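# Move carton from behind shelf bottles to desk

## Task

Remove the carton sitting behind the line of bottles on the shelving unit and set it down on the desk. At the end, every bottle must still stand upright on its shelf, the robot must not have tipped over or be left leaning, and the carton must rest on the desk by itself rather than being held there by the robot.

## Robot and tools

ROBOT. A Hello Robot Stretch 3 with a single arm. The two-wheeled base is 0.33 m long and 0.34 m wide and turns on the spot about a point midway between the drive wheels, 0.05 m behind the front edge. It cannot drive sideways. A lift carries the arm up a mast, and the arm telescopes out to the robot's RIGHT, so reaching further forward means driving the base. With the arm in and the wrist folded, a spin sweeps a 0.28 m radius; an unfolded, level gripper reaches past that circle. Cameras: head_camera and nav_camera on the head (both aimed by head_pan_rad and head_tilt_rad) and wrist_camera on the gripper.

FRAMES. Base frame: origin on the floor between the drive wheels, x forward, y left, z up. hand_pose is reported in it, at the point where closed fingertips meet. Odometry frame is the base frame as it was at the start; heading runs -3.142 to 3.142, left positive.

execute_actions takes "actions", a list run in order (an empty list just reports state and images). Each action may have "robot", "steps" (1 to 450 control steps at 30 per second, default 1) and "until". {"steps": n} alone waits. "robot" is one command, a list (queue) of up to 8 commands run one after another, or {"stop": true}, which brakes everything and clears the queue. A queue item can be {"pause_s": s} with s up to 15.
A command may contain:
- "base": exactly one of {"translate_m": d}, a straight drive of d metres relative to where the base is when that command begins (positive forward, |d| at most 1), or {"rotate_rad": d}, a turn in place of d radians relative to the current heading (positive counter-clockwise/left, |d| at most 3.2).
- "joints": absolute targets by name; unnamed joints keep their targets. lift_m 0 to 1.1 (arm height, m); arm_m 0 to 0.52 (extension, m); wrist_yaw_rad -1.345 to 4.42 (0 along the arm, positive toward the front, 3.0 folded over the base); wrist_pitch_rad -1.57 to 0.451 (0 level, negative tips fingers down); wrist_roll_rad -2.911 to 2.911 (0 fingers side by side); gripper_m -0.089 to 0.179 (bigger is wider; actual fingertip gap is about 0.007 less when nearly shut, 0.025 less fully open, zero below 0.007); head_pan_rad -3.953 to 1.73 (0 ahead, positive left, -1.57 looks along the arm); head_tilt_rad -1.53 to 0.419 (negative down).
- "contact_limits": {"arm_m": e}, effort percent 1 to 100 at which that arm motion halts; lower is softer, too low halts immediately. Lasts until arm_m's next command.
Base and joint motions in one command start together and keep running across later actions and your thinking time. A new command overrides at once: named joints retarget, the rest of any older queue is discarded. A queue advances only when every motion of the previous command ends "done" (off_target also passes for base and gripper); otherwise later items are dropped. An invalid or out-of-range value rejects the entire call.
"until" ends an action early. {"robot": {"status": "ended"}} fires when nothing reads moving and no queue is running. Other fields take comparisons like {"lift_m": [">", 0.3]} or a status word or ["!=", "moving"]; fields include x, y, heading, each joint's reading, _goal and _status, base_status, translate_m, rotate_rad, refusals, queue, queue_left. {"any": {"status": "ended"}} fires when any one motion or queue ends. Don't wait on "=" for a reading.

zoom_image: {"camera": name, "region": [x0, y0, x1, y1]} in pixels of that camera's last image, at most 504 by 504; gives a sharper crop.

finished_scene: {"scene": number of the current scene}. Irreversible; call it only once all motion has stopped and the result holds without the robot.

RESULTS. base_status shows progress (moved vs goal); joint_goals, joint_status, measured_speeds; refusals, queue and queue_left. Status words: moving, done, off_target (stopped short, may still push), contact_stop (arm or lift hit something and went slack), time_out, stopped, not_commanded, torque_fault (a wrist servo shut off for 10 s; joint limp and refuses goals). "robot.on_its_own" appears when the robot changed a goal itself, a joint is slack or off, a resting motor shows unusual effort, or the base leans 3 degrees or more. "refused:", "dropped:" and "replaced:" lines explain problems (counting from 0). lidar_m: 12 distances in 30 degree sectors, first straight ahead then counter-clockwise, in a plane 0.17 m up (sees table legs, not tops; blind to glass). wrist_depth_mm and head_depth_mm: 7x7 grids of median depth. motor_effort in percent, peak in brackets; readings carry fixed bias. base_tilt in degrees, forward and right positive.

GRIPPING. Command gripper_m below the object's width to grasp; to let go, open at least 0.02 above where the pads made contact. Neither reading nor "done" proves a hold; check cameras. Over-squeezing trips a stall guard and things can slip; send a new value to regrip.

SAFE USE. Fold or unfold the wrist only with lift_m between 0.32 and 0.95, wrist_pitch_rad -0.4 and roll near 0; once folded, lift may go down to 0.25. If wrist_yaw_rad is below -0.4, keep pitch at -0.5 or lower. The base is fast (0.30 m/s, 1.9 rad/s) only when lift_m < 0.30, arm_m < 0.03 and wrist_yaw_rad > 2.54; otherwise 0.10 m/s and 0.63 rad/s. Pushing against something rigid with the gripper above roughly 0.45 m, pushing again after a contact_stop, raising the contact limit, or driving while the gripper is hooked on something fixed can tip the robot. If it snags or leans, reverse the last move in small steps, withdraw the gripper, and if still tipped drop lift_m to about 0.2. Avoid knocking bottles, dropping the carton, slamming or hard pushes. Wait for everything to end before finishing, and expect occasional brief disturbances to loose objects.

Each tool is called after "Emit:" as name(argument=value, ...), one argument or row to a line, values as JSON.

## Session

Emit:
execute_actions(
  actions=[],
)

Scene clock: 0.00 s.
robot.base_odometry: x=+0.000 y=+0.000 heading=+0.000 (m, m, rad; robot's odometry frame)
robot.turned_by_wheels: +0.000 (rad since the last result)
robot.turned_by_imu: +0.000 (rad since the last result)
robot.base_tilt: forward=-0.9 right=+1.6 (deg)
robot.lidar_m: 1.73 2.25 1.74 1.60 1.69 2.37 2.16 2.41 1.82 1.77 1.84 1.86
robot.head_depth_mm: 1915 1990 2009 2029 2043 1550 1910 / 1914 2010 2030 2059 2050 1556 1900 / 1920 2021 2040 2072 2084 2114 1914 / 1926 2036 2043 2087 2096 2131 1899 / 1923 2062 2056 2110 2126 1695 1827 / 1917 2079 2102 2128 2163 1698 1828 / 1917 2104 2133 2165 2191 2207 1905
robot.base_status: not_commanded
robot.joint_positions: lift_m=+0.555 arm_m=-0.001 wrist_yaw_rad=+2.958 wrist_pitch_rad=-0.463 wrist_roll_rad=-0.019 gripper_m=+0.037 head_pan_rad=+0.016 head_tilt_rad=-0.019
robot.joint_goals: lift_m=+0.555 arm_m=-0.001 wrist_yaw_rad=+2.958 wrist_pitch_rad=-0.463 wrist_roll_rad=-0.019 gripper_m=+0.037 head_pan_rad=+0.016 head_tilt_rad=-0.019
robot.joint_status: lift_m=not_commanded arm_m=not_commanded wrist_yaw_rad=not_commanded wrist_pitch_rad=not_commanded wrist_roll_rad=not_commanded gripper_m=not_commanded head_pan_rad=not_commanded head_tilt_rad=not_commanded
robot.measured_speeds: translate_m=+0.000 rotate_rad=+0.000 lift_m=+0.000 arm_m=+0.000 wrist_yaw_rad=+0.000 wrist_pitch_rad=+0.000 wrist_roll_rad=+0.000 head_pan_rad=+0.000 head_tilt_rad=+0.000
robot: refusals=0 queue=idle queue_left=0
robot.motor_effort: left_wheel=+2 right_wheel=+0 lift_m=+36 arm_m=-1 wrist_yaw_rad=-1 wrist_pitch_rad=+7 wrist_roll_rad=+0 gripper_m=+0 head_pan_rad=-1 head_tilt_rad=+2 (%)
robot.hand_pose: x=+0.0185 y=+0.0713 z=+0.5575 quat_wxyz=(+0.224, +0.694, +0.101, +0.677) (m; robot's base frame)
robot.wrist_depth_mm: - - - - - - - / - - - - - - - / - - - - - - - / - - - - - - - / 929 932 - 940 968 953 957 / 787 794 - 796 799 815 813 / 679 684 686 685 694 702 705
pictures: head_camera (sideways: a quarter turn clockwise sets it upright), nav_camera (sideways: a quarter turn counterclockwise sets it upright), wrist_camera
Images, in order (width x height): head_camera 896x504, nav_camera 672x504, wrist_camera 644x364.

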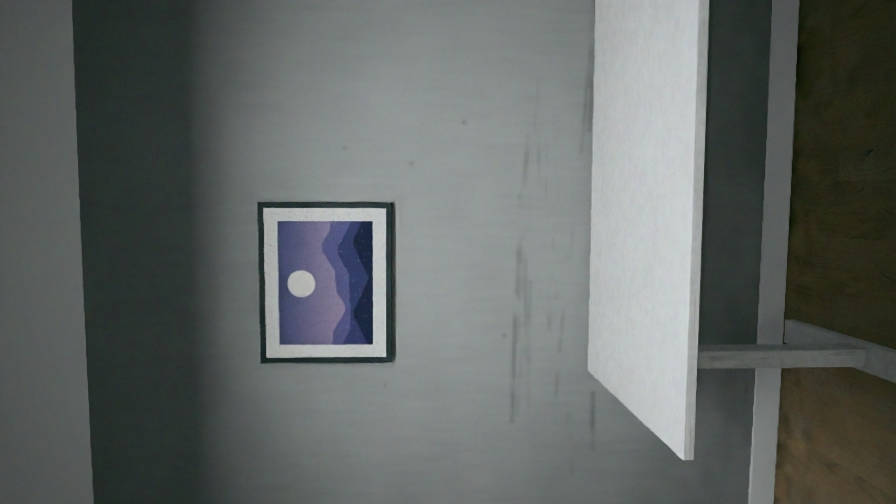

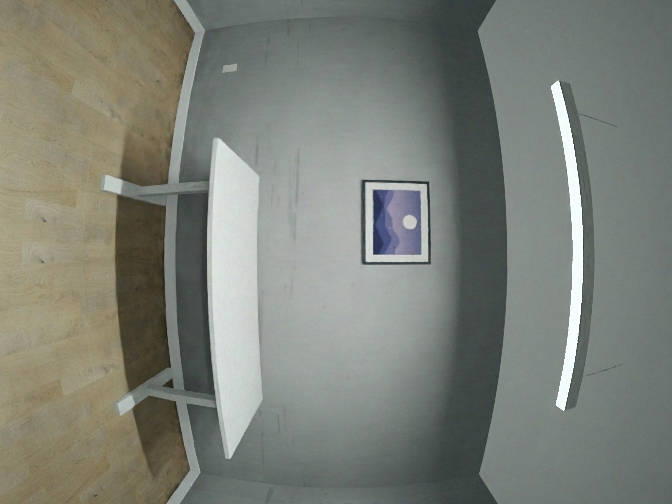

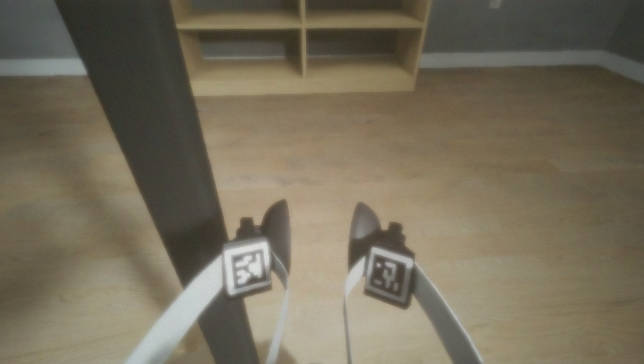

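Emit:
execute_actions(
  actions=[
    {"robot": {"joints": {"head_pan_rad": -3.14, "head_tilt_rad": -0.4}}, "steps": 200, "until": {"robot": {"status": "ended"}}},
    {"steps": 3},
  ],
)

Scene clock: 9.63 s.
robot.base_odometry: x=+0.000 y=+0.000 heading=+0.000 (m, m, rad; robot's odometry frame)
robot.turned_by_wheels: +0.000 (rad since the last result)
robot.turned_by_imu: -0.001 (rad since the last result)
robot.base_tilt: forward=-0.9 right=+1.6 (deg)
robot.lidar_m: 1.73 2.24 1.74 1.60 1.69 2.37 2.16 2.42 1.82 1.78 1.84 1.86
robot.head_depth_mm: 2122 2314 2466 2679 2124 1618 1294 / 2158 2320 2465 2697 2117 1613 1301 / 2174 2339 2489 2703 2120 1623 1302 / 2199 2382 2600 2759 2128 1627 1306 / 2210 2401 2617 2775 2147 1620 1303 / 2226 2424 2640 2805 2129 1626 1313 / 2241 2443 2653 2870 2132 1629 1311
robot.base_status: not_commanded
robot.joint_positions: lift_m=+0.555 arm_m=-0.001 wrist_yaw_rad=+2.958 wrist_pitch_rad=-0.463 wrist_roll_rad=-0.019 gripper_m=+0.037 head_pan_rad=-3.133 head_tilt_rad=-0.395
robot.joint_goals: lift_m=+0.555 arm_m=-0.001 wrist_yaw_rad=+2.958 wrist_pitch_rad=-0.463 wrist_roll_rad=-0.019 gripper_m=+0.037 head_pan_rad=-3.140 head_tilt_rad=-0.400
robot.joint_status: lift_m=not_commanded arm_m=not_commanded wrist_yaw_rad=not_commanded wrist_pitch_rad=not_commanded wrist_roll_rad=not_commanded gripper_m=not_commanded head_pan_rad=done head_tilt_rad=done
robot.measured_speeds: translate_m=+0.000 rotate_rad=+0.000 lift_m=+0.000 arm_m=+0.000 wrist_yaw_rad=+0.000 wrist_pitch_rad=+0.000 wrist_roll_rad=+0.000 head_pan_rad=+0.000 head_tilt_rad=+0.000
robot: refusals=0 queue=done queue_left=0
robot.motor_effort: left_wheel=+2(2) right_wheel=+0(0) lift_m=+36(36) arm_m=+0(0) wrist_yaw_rad=+0(1) wrist_pitch_rad=+7(7) wrist_roll_rad=+0(0) gripper_m=+0(0) head_pan_rad=-5(63) head_tilt_rad=-2(20) (%)
robot.hand_pose: x=+0.0185 y=+0.0713 z=+0.5575 quat_wxyz=(+0.224, +0.694, +0.101, +0.677) (m; robot's base frame)
robot.wrist_depth_mm: - - - - - - - / - - - - - - - / - - - - - - - / - - - - - - - / 926 920 - 945 959 957 954 / 780 790 - 801 794 797 807 / 686 684 693 690 695 694 707
pictures: head_camera (sideways: a quarter turn clockwise sets it upright), nav_camera (sideways: a quarter turn counterclockwise sets it upright), wrist_camera
Images, in order (width x height): head_camera 896x504, nav_camera 672x504, wrist_camera 644x364.

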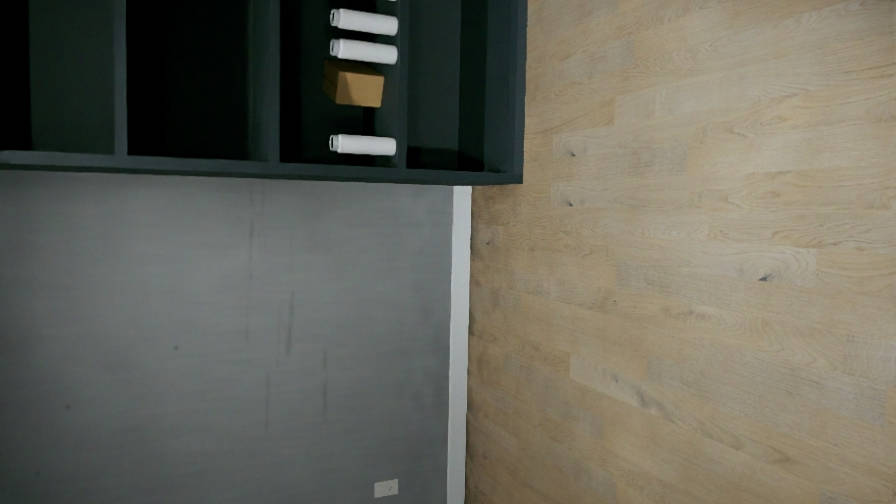

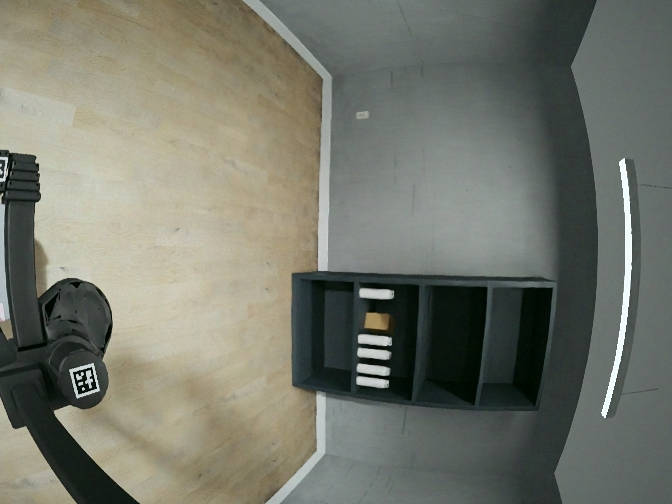

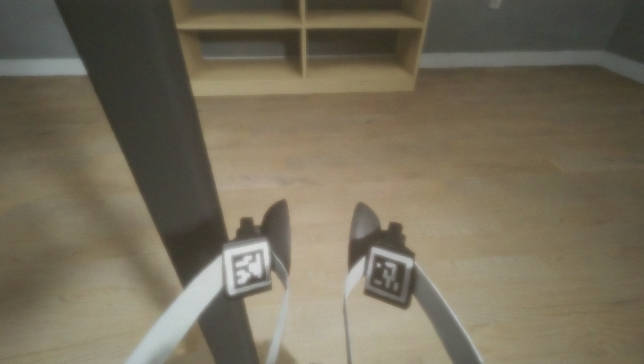

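Emit:
execute_actions(
  actions=[
    {"robot": {"joints": {"head_pan_rad": -3.45, "head_tilt_rad": -0.35}}, "steps": 200, "until": {"robot": {"status": "ended"}}},
    {"steps": 3},
  ],
)

Scene clock: 24.67 s.
robot.base_odometry: x=+0.000 y=+0.000 heading=+0.000 (m, m, rad; robot's odometry frame)
robot.turned_by_wheels: +0.000 (rad since the last result)
robot.turned_by_imu: -0.001 (rad since the last result)
robot.base_tilt: forward=-0.9 right=+1.6 (deg)
robot.lidar_m: 1.72 2.24 1.74 1.60 1.68 2.37 2.15 2.41 1.82 1.77 1.83 1.87
robot.head_depth_mm: 2478 2654 2865 3070 2213 1667 1333 / 2123 2532 2787 2922 2237 1684 1339 / 2310 2436 2538 2607 2226 1683 1337 / 2260 2427 2542 2758 2228 1676 1340 / 2205 2373 2464 2606 2244 1692 1339 / 2113 2286 2479 2692 2254 1681 1342 / 2116 2279 2413 2602 2262 1686 1343
robot.base_status: not_commanded
robot.joint_positions: lift_m=+0.555 arm_m=-0.001 wrist_yaw_rad=+2.958 wrist_pitch_rad=-0.463 wrist_roll_rad=-0.019 gripper_m=+0.037 head_pan_rad=-3.443 head_tilt_rad=-0.360
robot.joint_goals: lift_m=+0.555 arm_m=-0.001 wrist_yaw_rad=+2.958 wrist_pitch_rad=-0.463 wrist_roll_rad=-0.019 gripper_m=+0.037 head_pan_rad=-3.450 head_tilt_rad=-0.350
robot.joint_status: lift_m=not_commanded arm_m=not_commanded wrist_yaw_rad=not_commanded wrist_pitch_rad=not_commanded wrist_roll_rad=not_commanded gripper_m=not_commanded head_pan_rad=done head_tilt_rad=done
robot.measured_speeds: translate_m=+0.000 rotate_rad=+0.000 lift_m=+0.000 arm_m=+0.000 wrist_yaw_rad=+0.000 wrist_pitch_rad=+0.000 wrist_roll_rad=+0.000 head_pan_rad=+0.000 head_tilt_rad=+0.000
robot: refusals=0 queue=done queue_left=0
robot.motor_effort: left_wheel=+1(3) right_wheel=+0(0) lift_m=+36(36) arm_m=+0(0) wrist_yaw_rad=+1(1) wrist_pitch_rad=+7(7) wrist_roll_rad=+0(0) gripper_m=+0(0) head_pan_rad=-5(37) head_tilt_rad=+4(9) (%)
robot.hand_pose: x=+0.0185 y=+0.0713 z=+0.5575 quat_wxyz=(+0.224, +0.694, +0.101, +0.677) (m; robot's base frame)
robot.wrist_depth_mm: - - - - - - - / - - - - - - - / - - - - - - - / - - - - - - - / 948 910 - 939 964 961 971 / 792 785 - 800 806 804 806 / 684 687 687 691 694 693 699
pictures: head_camera (sideways: a quarter turn clockwise sets it upright), nav_camera (sideways: a quarter turn counterclockwise sets it upright), wrist_camera
Images, in order (width x height): head_camera 896x504, nav_camera 672x504, wrist_camera 644x364.

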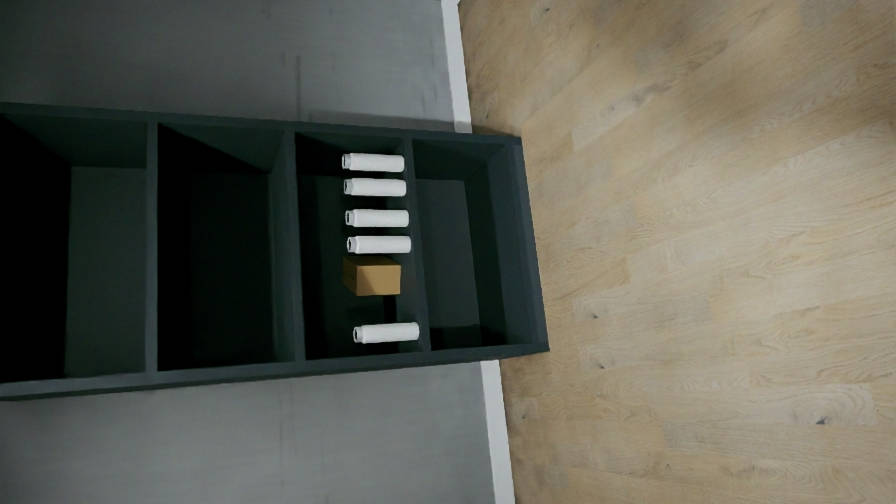

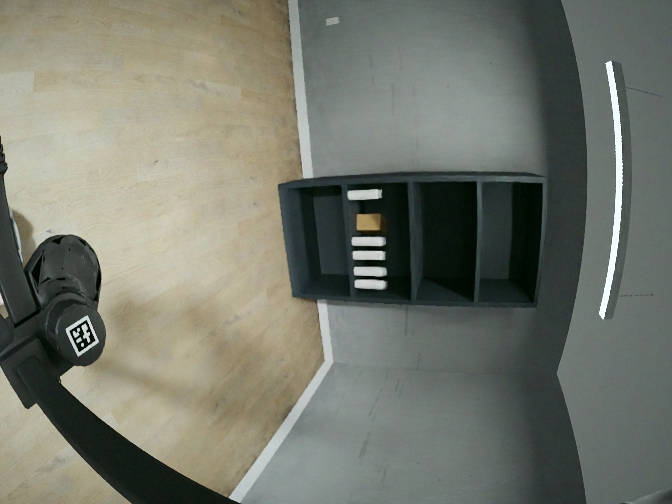

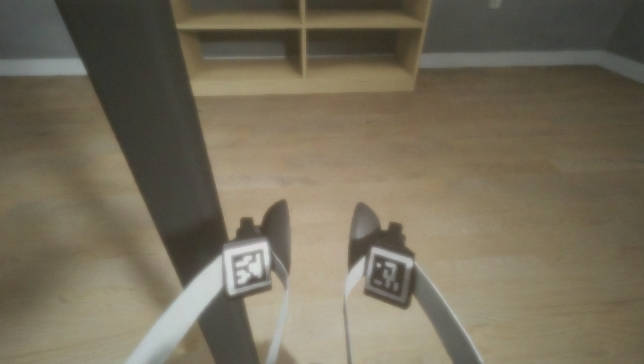

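Emit:
execute_actions(
  actions=[
    {"robot": [{"base": {"rotate_rad": -0.337}, "joints": {"lift_m": 0.25, "arm_m": 0.0, "head_pan_rad": -3.14, "head_tilt_rad": -0.5}}, {"base": {"translate_m": -1.0}}, {"base": {"translate_m": -0.62}}], "steps": 450, "until": {"robot": {"status": "ended"}}},
    {"steps": 3},
  ],
)

Scene clock: 103.30 s.
robot.base_odometry: x=-1.529 y=+0.536 heading=-0.337 (m, m, rad; robot's odometry frame)
robot.turned_by_wheels: -0.337 (rad since the last result)
robot.turned_by_imu: -0.338 (rad since the last result)
robot.base_tilt: forward=-0.9 right=+1.6 (deg)
robot.lidar_m: 3.47 2.51 1.54 1.53 1.52 0.80 1.02 0.68 0.69 2.08 2.23 2.55
robot.head_depth_mm: 766 809 815 877 960 1139 1218 / 912 986 933 1082 912 1244 1199 / 922 1018 939 1275 996 1282 1184 / 898 988 942 1230 871 933 1162 / 873 958 947 718 952 906 1162 / 847 931 952 721 964 907 1164 / 824 902 955 683 1117 884 1161
robot.base_status: done (translate_m -0.6200 of -0.6200)
robot.joint_positions: lift_m=+0.250 arm_m=+0.000 wrist_yaw_rad=+2.958 wrist_pitch_rad=-0.464 wrist_roll_rad=-0.019 gripper_m=+0.037 head_pan_rad=-3.147 head_tilt_rad=-0.495
robot.joint_goals: lift_m=+0.250 arm_m=+0.000 wrist_yaw_rad=+2.958 wrist_pitch_rad=-0.464 wrist_roll_rad=-0.019 gripper_m=+0.037 head_pan_rad=-3.140 head_tilt_rad=-0.500
robot.joint_status: lift_m=done arm_m=done wrist_yaw_rad=not_commanded wrist_pitch_rad=not_commanded wrist_roll_rad=not_commanded gripper_m=not_commanded head_pan_rad=done head_tilt_rad=done
robot.measured_speeds: translate_m=+0.000 rotate_rad=+0.000 lift_m=+0.000 arm_m=+0.000 wrist_yaw_rad=+0.000 wrist_pitch_rad=+0.000 wrist_roll_rad=+0.000 head_pan_rad=+0.000 head_tilt_rad=+0.000
robot: refusals=0 queue=done queue_left=0
robot.motor_effort: left_wheel=+3(4) right_wheel=-2(9) lift_m=+26(35) arm_m=+4(3) wrist_yaw_rad=+1(1) wrist_pitch_rad=+8(7) wrist_roll_rad=+0(0) gripper_m=+0(0) head_pan_rad=+4(36) head_tilt_rad=-2(13) (%)
robot.hand_pose: x=+0.0185 y=+0.0700 z=+0.2527 quat_wxyz=(+0.224, +0.694, +0.101, +0.677) (m; robot's base frame)
robot.wrist_depth_mm: - - - - - - - / - - - - - - - / 761 - 781 785 804 806 813 / 614 613 615 616 628 633 632 / 505 523 - 532 522 521 520 / - - - - 436 439 442 / - - - - 379 385 383
pictures: head_camera (sideways: a quarter turn clockwise sets it upright), nav_camera (sideways: a quarter turn counterclockwise sets it upright), wrist_camera
Images, in order (width x height): head_camera 896x504, nav_camera 672x504, wrist_camera 644x364.

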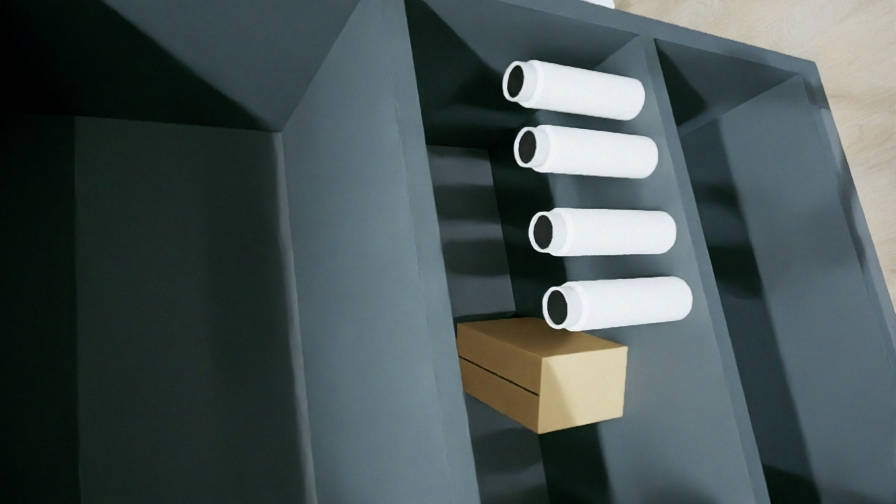

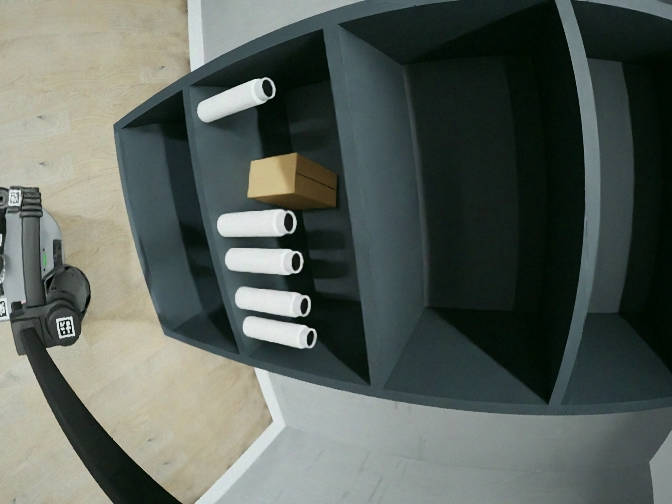

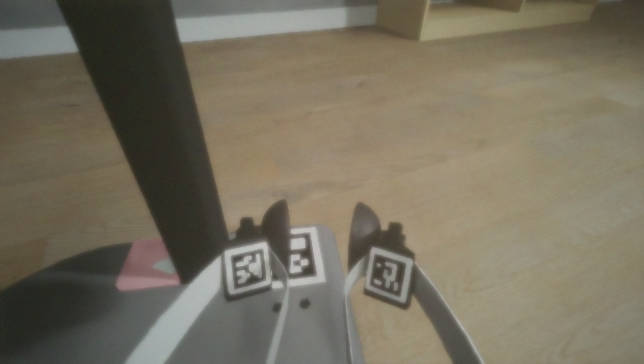

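Emit:
execute_actions(
  actions=[
    {"robot": [{"base": {"rotate_rad": -1.234}, "joints": {"head_pan_rad": -1.57, "head_tilt_rad": -0.7}}, {"joints": {"lift_m": 0.56, "wrist_pitch_rad": -0.4, "wrist_roll_rad": 0.0}}], "steps": 450, "until": {"robot": {"status": "ended"}}},
    {"steps": 3},
  ],
)

Scene clock: 126.30 s.
robot.base_odometry: x=-1.529 y=+0.536 heading=-1.571 (m, m, rad; robot's odometry frame)
robot.turned_by_wheels: -1.234 (rad since the last result)
robot.turned_by_imu: -1.241 (rad since the last result)
robot.base_tilt: forward=-0.8 right=+1.6 (deg)
robot.lidar_m: 2.23 2.36 3.37 3.21 1.55 1.56 1.53 0.81 0.80 0.98 0.68 1.63
robot.head_depth_mm: 852 831 665 1045 960 1244 1121 / 858 837 668 1054 966 1251 1148 / 866 842 671 998 998 1252 1147 / 870 848 673 1062 997 1261 1176 / 877 853 678 1138 1001 1269 1131 / 868 847 683 885 973 1255 1135 / 697 710 678 822 1537 1320 1138
robot.base_status: done (rotate_rad -1.2339 of -1.2340)
robot.joint_positions: lift_m=+0.560 arm_m=+0.000 wrist_yaw_rad=+2.958 wrist_pitch_rad=-0.420 wrist_roll_rad=-0.008 gripper_m=+0.037 head_pan_rad=-1.577 head_tilt_rad=-0.692
robot.joint_goals: lift_m=+0.560 arm_m=+0.000 wrist_yaw_rad=+2.958 wrist_pitch_rad=-0.400 wrist_roll_rad=+0.000 gripper_m=+0.037 head_pan_rad=-1.570 head_tilt_rad=-0.700
robot.joint_status: lift_m=done arm_m=done wrist_yaw_rad=not_commanded wrist_pitch_rad=done wrist_roll_rad=done gripper_m=not_commanded head_pan_rad=done head_tilt_rad=done
robot.measured_speeds: translate_m=+0.000 rotate_rad=+0.000 lift_m=+0.000 arm_m=+0.000 wrist_yaw_rad=+0.000 wrist_pitch_rad=+0.000 wrist_roll_rad=+0.000 head_pan_rad=+0.000 head_tilt_rad=+0.000
robot: refusals=0 queue=done queue_left=0
robot.motor_effort: left_wheel=+4(9) right_wheel=-3(8) lift_m=+46(47) arm_m=+3(4) wrist_yaw_rad=+0(0) wrist_pitch_rad=+9(10) wrist_roll_rad=+4(5) gripper_m=-1(0) head_pan_rad=+5(65) head_tilt_rad=-3(17) (%)
robot.hand_pose: x=+0.0196 y=+0.0757 z=+0.5718 quat_wxyz=(+0.210, +0.699, +0.085, +0.678) (m; robot's base frame)
robot.wrist_depth_mm: - - - - - - - / - - - - - - - / - - - - - - - / - - - - - - - / 979 979 - - - - - / 841 835 - 834 849 841 851 / 718 724 707 717 722 726 726
pictures: head_camera (sideways: a quarter turn clockwise sets it upright), nav_camera (sideways: a quarter turn counterclockwise sets it upright), wrist_camera
Images, in order (width x height): head_camera 896x504, nav_camera 672x504, wrist_camera 644x364.

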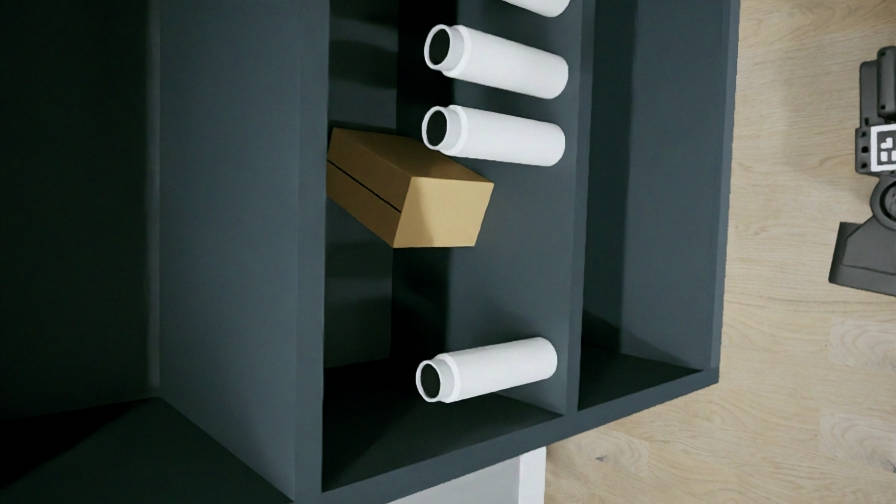

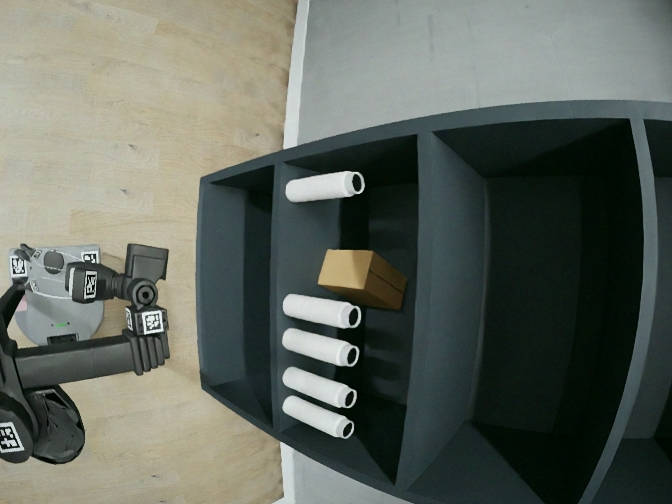

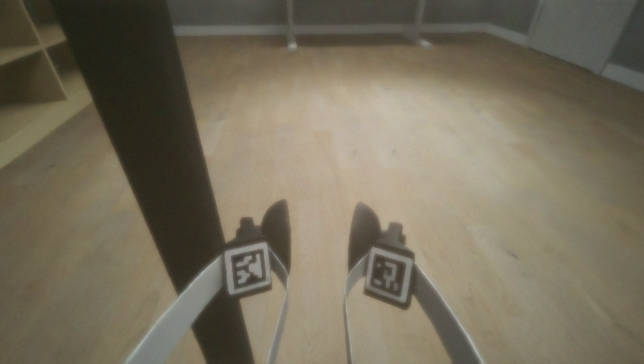

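Emit:
zoom_image(
  camera="head_camera",
  region=[280, 80, 620, 420],
)

Region (280, 80, 620, 420) of head_camera's 896x504 image, scaled by 1.482, with more detail than that image has.

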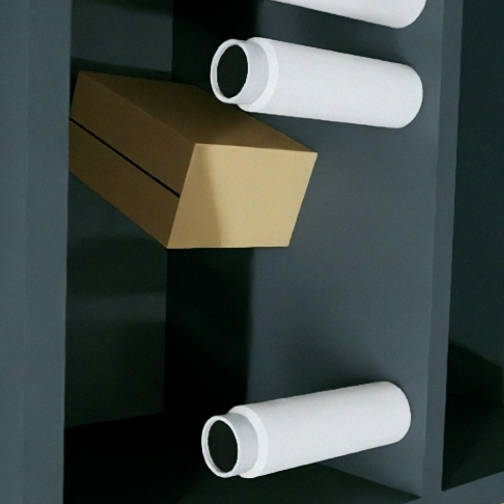

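Emit:
zoom_image(
  camera="head_camera",
  region=[500, 0, 800, 450],
)

Emit:
zoom_image(
  camera="nav_camera",
  region=[180, 120, 480, 480],
)

Region (500, 0, 800, 450) of head_camera's 896x504 image, scaled by 1.120, with more detail than that image has.

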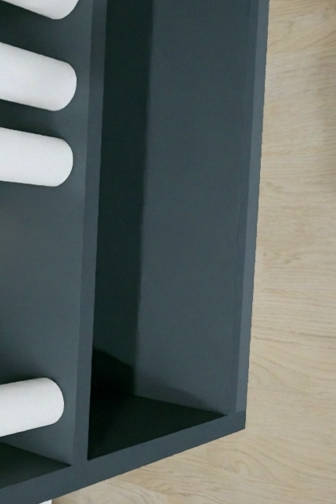

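Region (180, 120, 480, 480) of nav_camera's 672x504 image, scaled by 1.400, with more detail than that image has.

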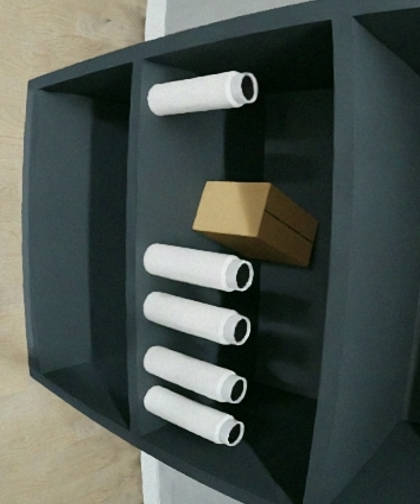

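Emit:
execute_actions(
  actions=[
    {"robot": [{"base": {"rotate_rad": -0.085}, "joints": {"wrist_yaw_rad": 0.0}}, {"base": {"translate_m": 0.345}, "joints": {"gripper_m": 0.165, "wrist_pitch_rad": 0.03, "lift_m": 0.51}}, {"base": {"rotate_rad": -0.345}}], "steps": 450, "until": {"robot": {"status": "ended"}}},
    {"steps": 3},
  ],
)

Scene clock: 254.80 s.
robot.base_odometry: x=-1.558 y=+0.192 heading=-2.001 (m, m, rad; robot's odometry frame)
robot.turned_by_wheels: -0.430 (rad since the last result)
robot.turned_by_imu: -0.436 (rad since the last result)
robot.base_tilt: forward=-0.8 right=+1.6 (deg)
robot.lidar_m: 1.81 1.88 2.08 3.20 3.69 2.22 1.81 1.87 1.06 1.06 0.60 1.17
robot.head_depth_mm: 1038 832 1297 1031 1452 1305 1118 / 998 837 1310 968 1424 1306 1139 / 959 840 1123 1086 1392 1287 1152 / 924 849 998 1058 1354 1266 1130 / 887 853 678 1033 946 1238 1129 / 855 858 648 1069 1399 1319 1132 / 811 533 627 1237 1455 1321 1136
robot.base_status: done (rotate_rad -0.3449 of -0.3450)
robot.joint_positions: lift_m=+0.510 arm_m=+0.000 wrist_yaw_rad=+0.001 wrist_pitch_rad=+0.006 wrist_roll_rad=-0.007 gripper_m=+0.165 head_pan_rad=-1.577 head_tilt_rad=-0.692
robot.joint_goals: lift_m=+0.510 arm_m=+0.000 wrist_yaw_rad=+0.000 wrist_pitch_rad=+0.030 wrist_roll_rad=+0.000 gripper_m=+0.165 head_pan_rad=-1.570 head_tilt_rad=-0.700
robot.joint_status: lift_m=done arm_m=done wrist_yaw_rad=done wrist_pitch_rad=done wrist_roll_rad=done gripper_m=done head_pan_rad=done head_tilt_rad=done
robot.measured_speeds: translate_m=+0.000 rotate_rad=+0.000 lift_m=+0.000 arm_m=+0.000 wrist_yaw_rad=+0.000 wrist_pitch_rad=+0.000 wrist_roll_rad=+0.000 head_pan_rad=+0.000 head_tilt_rad=+0.000
robot: refusals=0 queue=done queue_left=0
robot.motor_effort: left_wheel=+3(6) right_wheel=-2(6) lift_m=+26(46) arm_m=+3(3) wrist_yaw_rad=+0(1) wrist_pitch_rad=+11(12) wrist_roll_rad=+4(4) gripper_m=-1(91) head_pan_rad=+4(5) head_tilt_rad=-3(3) (%)
robot.hand_pose: x=-0.0211 y=-0.4011 z=+0.6265 quat_wxyz=(+0.710, -0.001, -0.704, +0.002) (m; robot's base frame)
robot.wrist_depth_mm: 648 418 767 833 897 838 658 / 677 395 385 873 940 767 626 / 688 386 389 620 965 567 620 / 720 368 398 632 584 587 638 / 734 385 399 450 514 562 698 / 751 371 894 997 - - 741 / 803 405 887 916 932 881 -
pictures: head_camera (sideways: a quarter turn clockwise sets it upright), nav_camera (sideways: a quarter turn counterclockwise sets it upright), wrist_camera
Images, in order (width x height): head_camera 896x504, nav_camera 672x504, wrist_camera 644x364.

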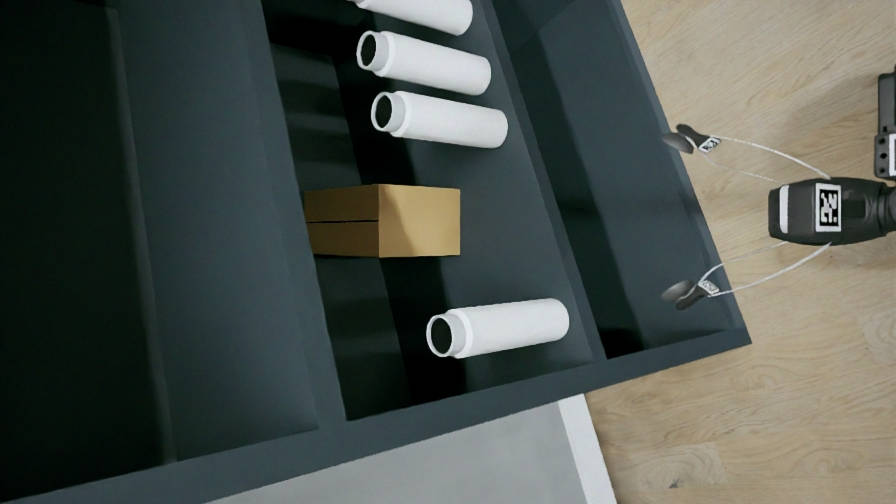

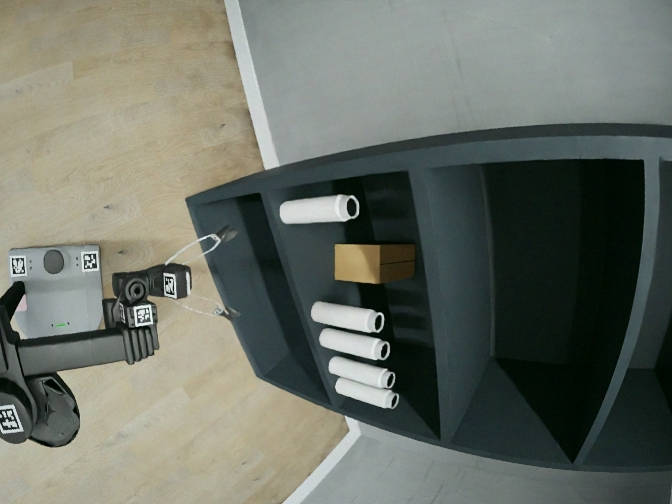

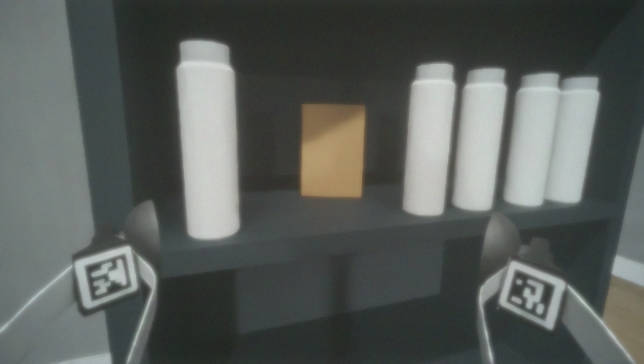

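Emit:
execute_actions(
  actions=[
    {"robot": [{"base": {"rotate_rad": -0.027}, "joints": {"lift_m": 0.485}}, {"joints": {"arm_m": 0.22}}], "steps": 450, "until": {"robot": {"status": "ended"}}},
    {"steps": 3},
  ],
)

Scene clock: 304.77 s.
robot.base_odometry: x=-1.558 y=+0.192 heading=-2.027 (m, m, rad; robot's odometry frame)
robot.turned_by_wheels: -0.027 (rad since the last result)
robot.turned_by_imu: -0.029 (rad since the last result)
robot.base_tilt: forward=-0.9 right=+1.6 (deg)
robot.lidar_m: 1.75 1.89 2.05 3.08 3.68 2.22 1.82 1.87 1.06 1.06 0.60 1.15
robot.head_depth_mm: 1052 832 1260 1059 1457 1306 1122 / 1017 836 1338 974 1460 1320 1112 / 970 840 1274 1084 1392 - 1129 / 930 847 997 1058 1000 1264 1127 / 896 855 678 1098 948 1243 1130 / 860 859 651 1104 945 1286 1131 / 829 811 603 1205 1460 1314 1131
robot.base_status: done (rotate_rad -0.0269 of -0.0270)
robot.joint_positions: lift_m=+0.485 arm_m=+0.220 wrist_yaw_rad=+0.001 wrist_pitch_rad=+0.007 wrist_roll_rad=-0.007 gripper_m=+0.165 head_pan_rad=-1.577 head_tilt_rad=-0.692
robot.joint_goals: lift_m=+0.485 arm_m=+0.220 wrist_yaw_rad=+0.000 wrist_pitch_rad=+0.030 wrist_roll_rad=+0.000 gripper_m=+0.165 head_pan_rad=-1.570 head_tilt_rad=-0.700
robot.joint_status: lift_m=done arm_m=done wrist_yaw_rad=done wrist_pitch_rad=done wrist_roll_rad=done gripper_m=done head_pan_rad=done head_tilt_rad=done
robot.measured_speeds: translate_m=+0.000 rotate_rad=+0.000 lift_m=+0.000 arm_m=+0.000 wrist_yaw_rad=+0.000 wrist_pitch_rad=+0.000 wrist_roll_rad=+0.000 head_pan_rad=+0.000 head_tilt_rad=+0.000
robot: refusals=0 queue=done queue_left=0
robot.motor_effort: left_wheel=+3(5) right_wheel=-2(7) lift_m=+25(26) arm_m=+4(5) wrist_yaw_rad=-1(0) wrist_pitch_rad=+11(11) wrist_roll_rad=+4(4) gripper_m=+0(1) head_pan_rad=+4(4) head_tilt_rad=-3(3) (%)
robot.hand_pose: x=-0.0212 y=-0.6211 z=+0.6018 quat_wxyz=(+0.710, -0.002, -0.704, +0.003) (m; robot's base frame)
robot.wrist_depth_mm: 163 530 582 639 718 262 303 / 165 539 593 382 731 269 306 / 167 556 605 389 754 277 353 / 169 557 599 405 578 286 366 / 171 350 350 355 330 294 344 / - 226 242 243 253 - 533 / 175 183 196 217 811 779 565
pictures: head_camera (sideways: a quarter turn clockwise sets it upright), nav_camera (sideways: a quarter turn counterclockwise sets it upright), wrist_camera
Images, in order (width x height): head_camera 896x504, nav_camera 672x504, wrist_camera 644x364.

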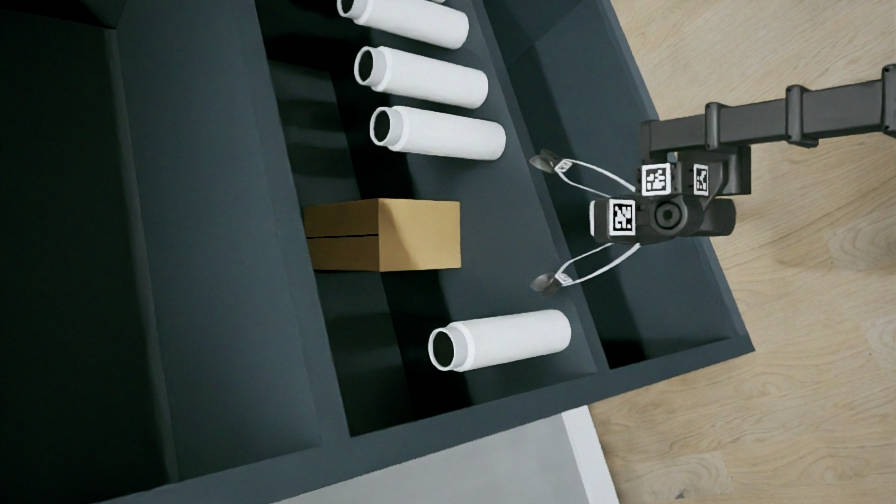

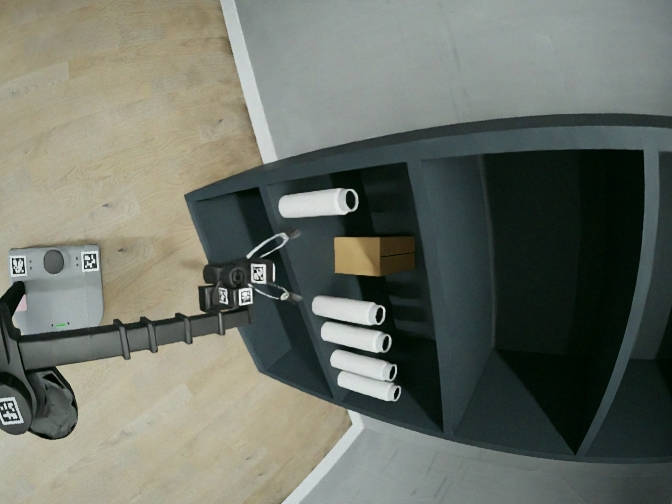

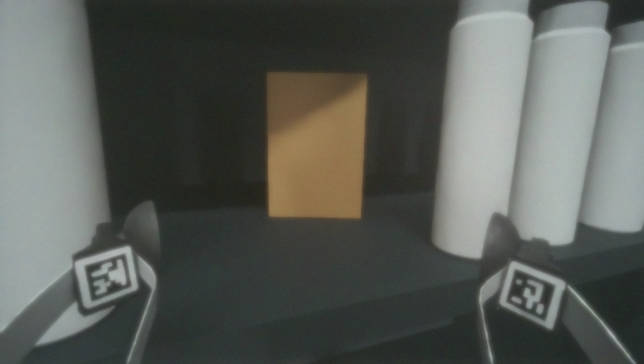

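Emit:
execute_actions(
  actions=[
    {"robot": [{"base": {"rotate_rad": 0.006}}, {"joints": {"arm_m": 0.34}, "contact_limits": {"arm_m": 25}}], "steps": 450, "until": {"robot": {"status": "ended"}}},
    {"steps": 3},
  ],
)

Scene clock: 348.00 s.
robot.base_odometry: x=-1.558 y=+0.192 heading=-2.021 (m, m, rad; robot's odometry frame)
robot.turned_by_wheels: +0.006 (rad since the last result)
robot.turned_by_imu: +0.005 (rad since the last result)
robot.base_tilt: forward=-0.9 right=+1.6 (deg)
robot.lidar_m: 1.77 1.89 2.05 3.10 3.68 2.22 1.82 1.87 1.05 1.06 0.60 1.16
robot.head_depth_mm: 1054 829 1273 1049 1453 1298 1121 / 1013 836 1325 980 1462 1300 - / 970 840 1270 1094 - 1283 1126 / 928 846 997 1059 1360 1264 1129 / 891 855 679 1066 933 1235 1133 / 858 858 650 1069 951 1287 1134 / 826 765 609 1221 1459 1318 1135
robot.base_status: done (rotate_rad +0.0061 of +0.0060)
robot.joint_positions: lift_m=+0.485 arm_m=+0.340 wrist_yaw_rad=+0.001 wrist_pitch_rad=+0.007 wrist_roll_rad=-0.007 gripper_m=+0.165 head_pan_rad=-1.577 head_tilt_rad=-0.692
robot.joint_goals: lift_m=+0.485 arm_m=+0.340 wrist_yaw_rad=+0.000 wrist_pitch_rad=+0.030 wrist_roll_rad=+0.000 gripper_m=+0.165 head_pan_rad=-1.570 head_tilt_rad=-0.700
robot.joint_status: lift_m=done arm_m=done wrist_yaw_rad=done wrist_pitch_rad=done wrist_roll_rad=done gripper_m=done head_pan_rad=done head_tilt_rad=done
robot.measured_speeds: translate_m=+0.000 rotate_rad=+0.000 lift_m=+0.000 arm_m=+0.000 wrist_yaw_rad=+0.000 wrist_pitch_rad=+0.000 wrist_roll_rad=+0.000 head_pan_rad=+0.000 head_tilt_rad=+0.000
robot: refusals=0 queue=done queue_left=0
robot.motor_effort: left_wheel=+2(4) right_wheel=-2(3) lift_m=+25(25) arm_m=+4(4) wrist_yaw_rad=-1(1) wrist_pitch_rad=+11(11) wrist_roll_rad=+4(4) gripper_m=+0(0) head_pan_rad=+4(6) head_tilt_rad=-3(3) (%)
robot.contact_limits: arm_m 25 (drawing in: default 34, maximum 55; extending or still: default 45, maximum 74)
robot.hand_pose: x=-0.0212 y=-0.7411 z=+0.6018 quat_wxyz=(+0.710, -0.002, -0.704, +0.003) (m; robot's base frame)
robot.wrist_depth_mm: 399 436 476 524 587 639 147 / 411 448 474 261 606 661 149 / 420 456 488 268 633 680 152 / 431 469 495 279 626 509 156 / 339 377 322 288 361 306 160 / 251 226 242 243 246 - 165 / 181 183 184 185 186 180 174
pictures: head_camera (sideways: a quarter turn clockwise sets it upright), nav_camera (sideways: a quarter turn counterclockwise sets it upright), wrist_camera
Images, in order (width x height): head_camera 896x504, nav_camera 672x504, wrist_camera 644x364.

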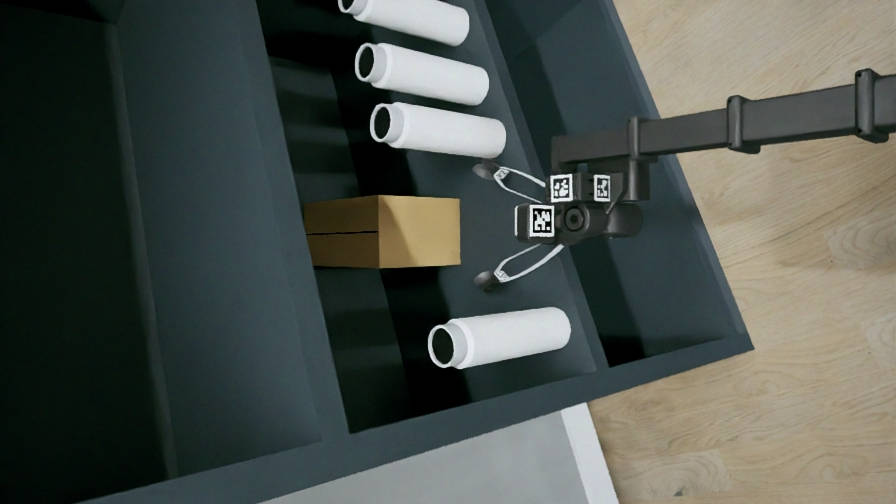

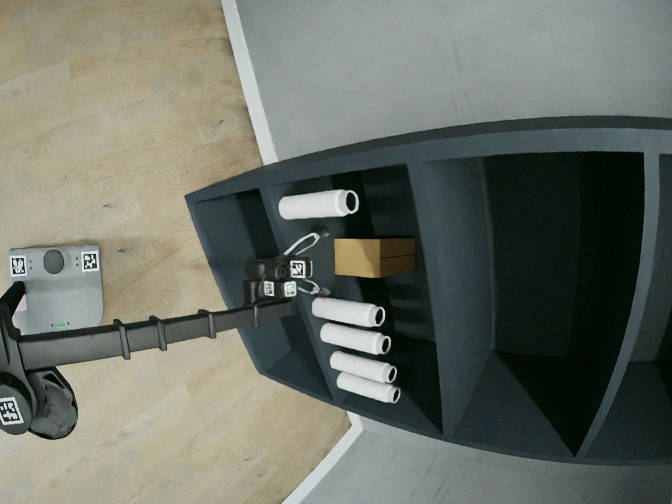

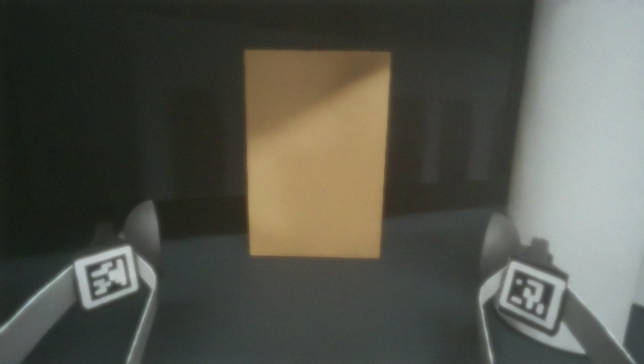

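Emit:
execute_actions(
  actions=[],
)

Scene clock: 382.97 s.
robot.base_odometry: x=-1.558 y=+0.192 heading=-2.021 (m, m, rad; robot's odometry frame)
robot.turned_by_wheels: +0.000 (rad since the last result)
robot.turned_by_imu: -0.001 (rad since the last result)
robot.base_tilt: forward=-0.8 right=+1.6 (deg)
robot.lidar_m: 1.76 1.89 2.05 3.11 3.70 2.21 1.82 1.87 1.06 1.06 0.60 1.16
robot.head_depth_mm: 1053 831 1270 1050 1447 1303 1123 / 1013 835 1332 980 1459 1305 - / 966 840 1275 1093 - 1286 1125 / 929 847 999 1062 1363 1263 1129 / 895 854 681 1060 930 1240 1130 / 859 861 650 1065 949 1285 1133 / 827 764 608 1220 1454 1321 1131
robot.base_status: done (rotate_rad +0.0061 of +0.0060)
robot.joint_positions: lift_m=+0.485 arm_m=+0.340 wrist_yaw_rad=+0.001 wrist_pitch_rad=+0.007 wrist_roll_rad=-0.007 gripper_m=+0.165 head_pan_rad=-1.577 head_tilt_rad=-0.692
robot.joint_goals: lift_m=+0.485 arm_m=+0.340 wrist_yaw_rad=+0.000 wrist_pitch_rad=+0.030 wrist_roll_rad=+0.000 gripper_m=+0.165 head_pan_rad=-1.570 head_tilt_rad=-0.700
robot.joint_status: lift_m=done arm_m=done wrist_yaw_rad=done wrist_pitch_rad=done wrist_roll_rad=done gripper_m=done head_pan_rad=done head_tilt_rad=done
robot.measured_speeds: translate_m=+0.000 rotate_rad=+0.000 lift_m=+0.000 arm_m=+0.000 wrist_yaw_rad=+0.000 wrist_pitch_rad=+0.000 wrist_roll_rad=+0.000 head_pan_rad=+0.000 head_tilt_rad=+0.000
robot: refusals=0 queue=done queue_left=0
robot.motor_effort: left_wheel=+2(3) right_wheel=-1(1) lift_m=+25(25) arm_m=+4(4) wrist_yaw_rad=+0(1) wrist_pitch_rad=+11(11) wrist_roll_rad=+4(4) gripper_m=+0(0) head_pan_rad=+5(4) head_tilt_rad=-3(3) (%)
robot.contact_limits: arm_m 25 (drawing in: default 34, maximum 55; extending or still: default 45, maximum 74)
robot.hand_pose: x=-0.0212 y=-0.7411 z=+0.6018 quat_wxyz=(+0.710, -0.002, -0.704, +0.003) (m; robot's base frame)
robot.wrist_depth_mm: 401 433 474 523 585 642 147 / 412 445 476 261 603 663 150 / 422 458 491 270 629 676 153 / 427 472 494 279 623 505 156 / 341 378 322 287 359 306 160 / 252 225 241 243 246 - 165 / 181 183 184 185 186 180 174
pictures: head_camera (sideways: a quarter turn clockwise sets it upright), nav_camera (sideways: a quarter turn counterclockwise sets it upright), wrist_camera
Images, in order (width x height): head_camera 896x504, nav_camera 672x504, wrist_camera 644x364.

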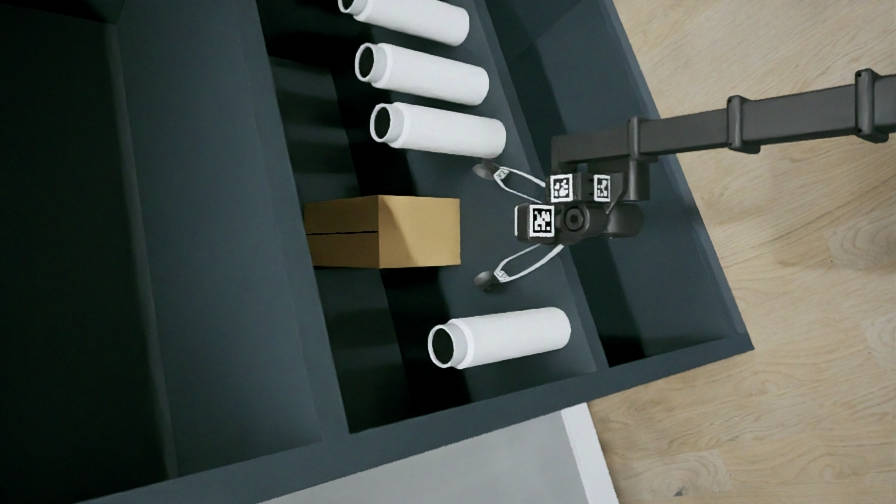

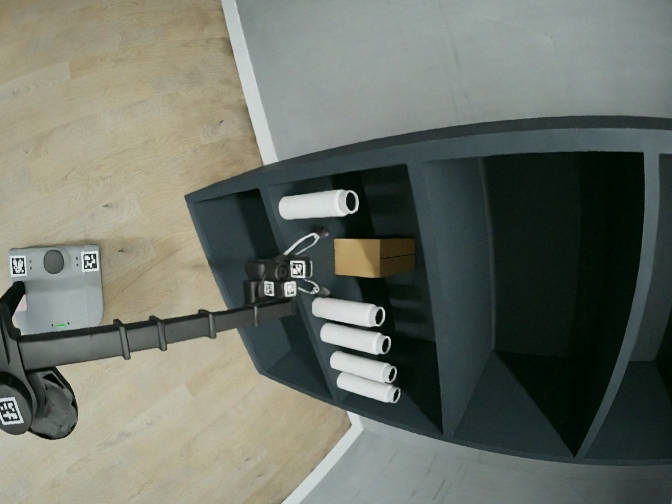

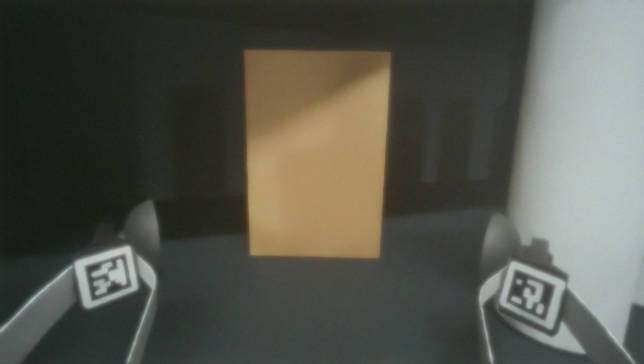

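Emit:
zoom_image(
  camera="head_camera",
  region=[400, 90, 660, 340],
)

Region (400, 90, 660, 340) of head_camera's 896x504 image, scaled by 1.938, with more detail than that image has; it fills the top 485 rows of this view, and the rest is white.

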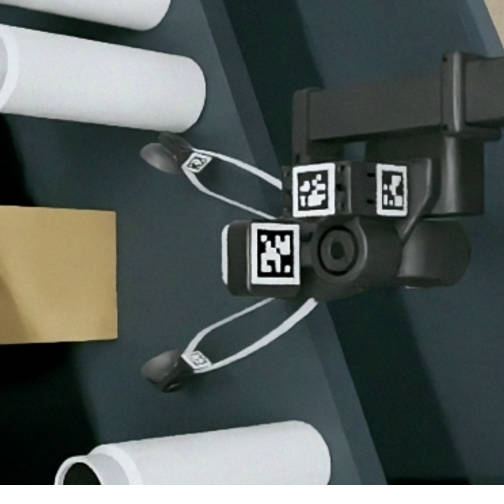

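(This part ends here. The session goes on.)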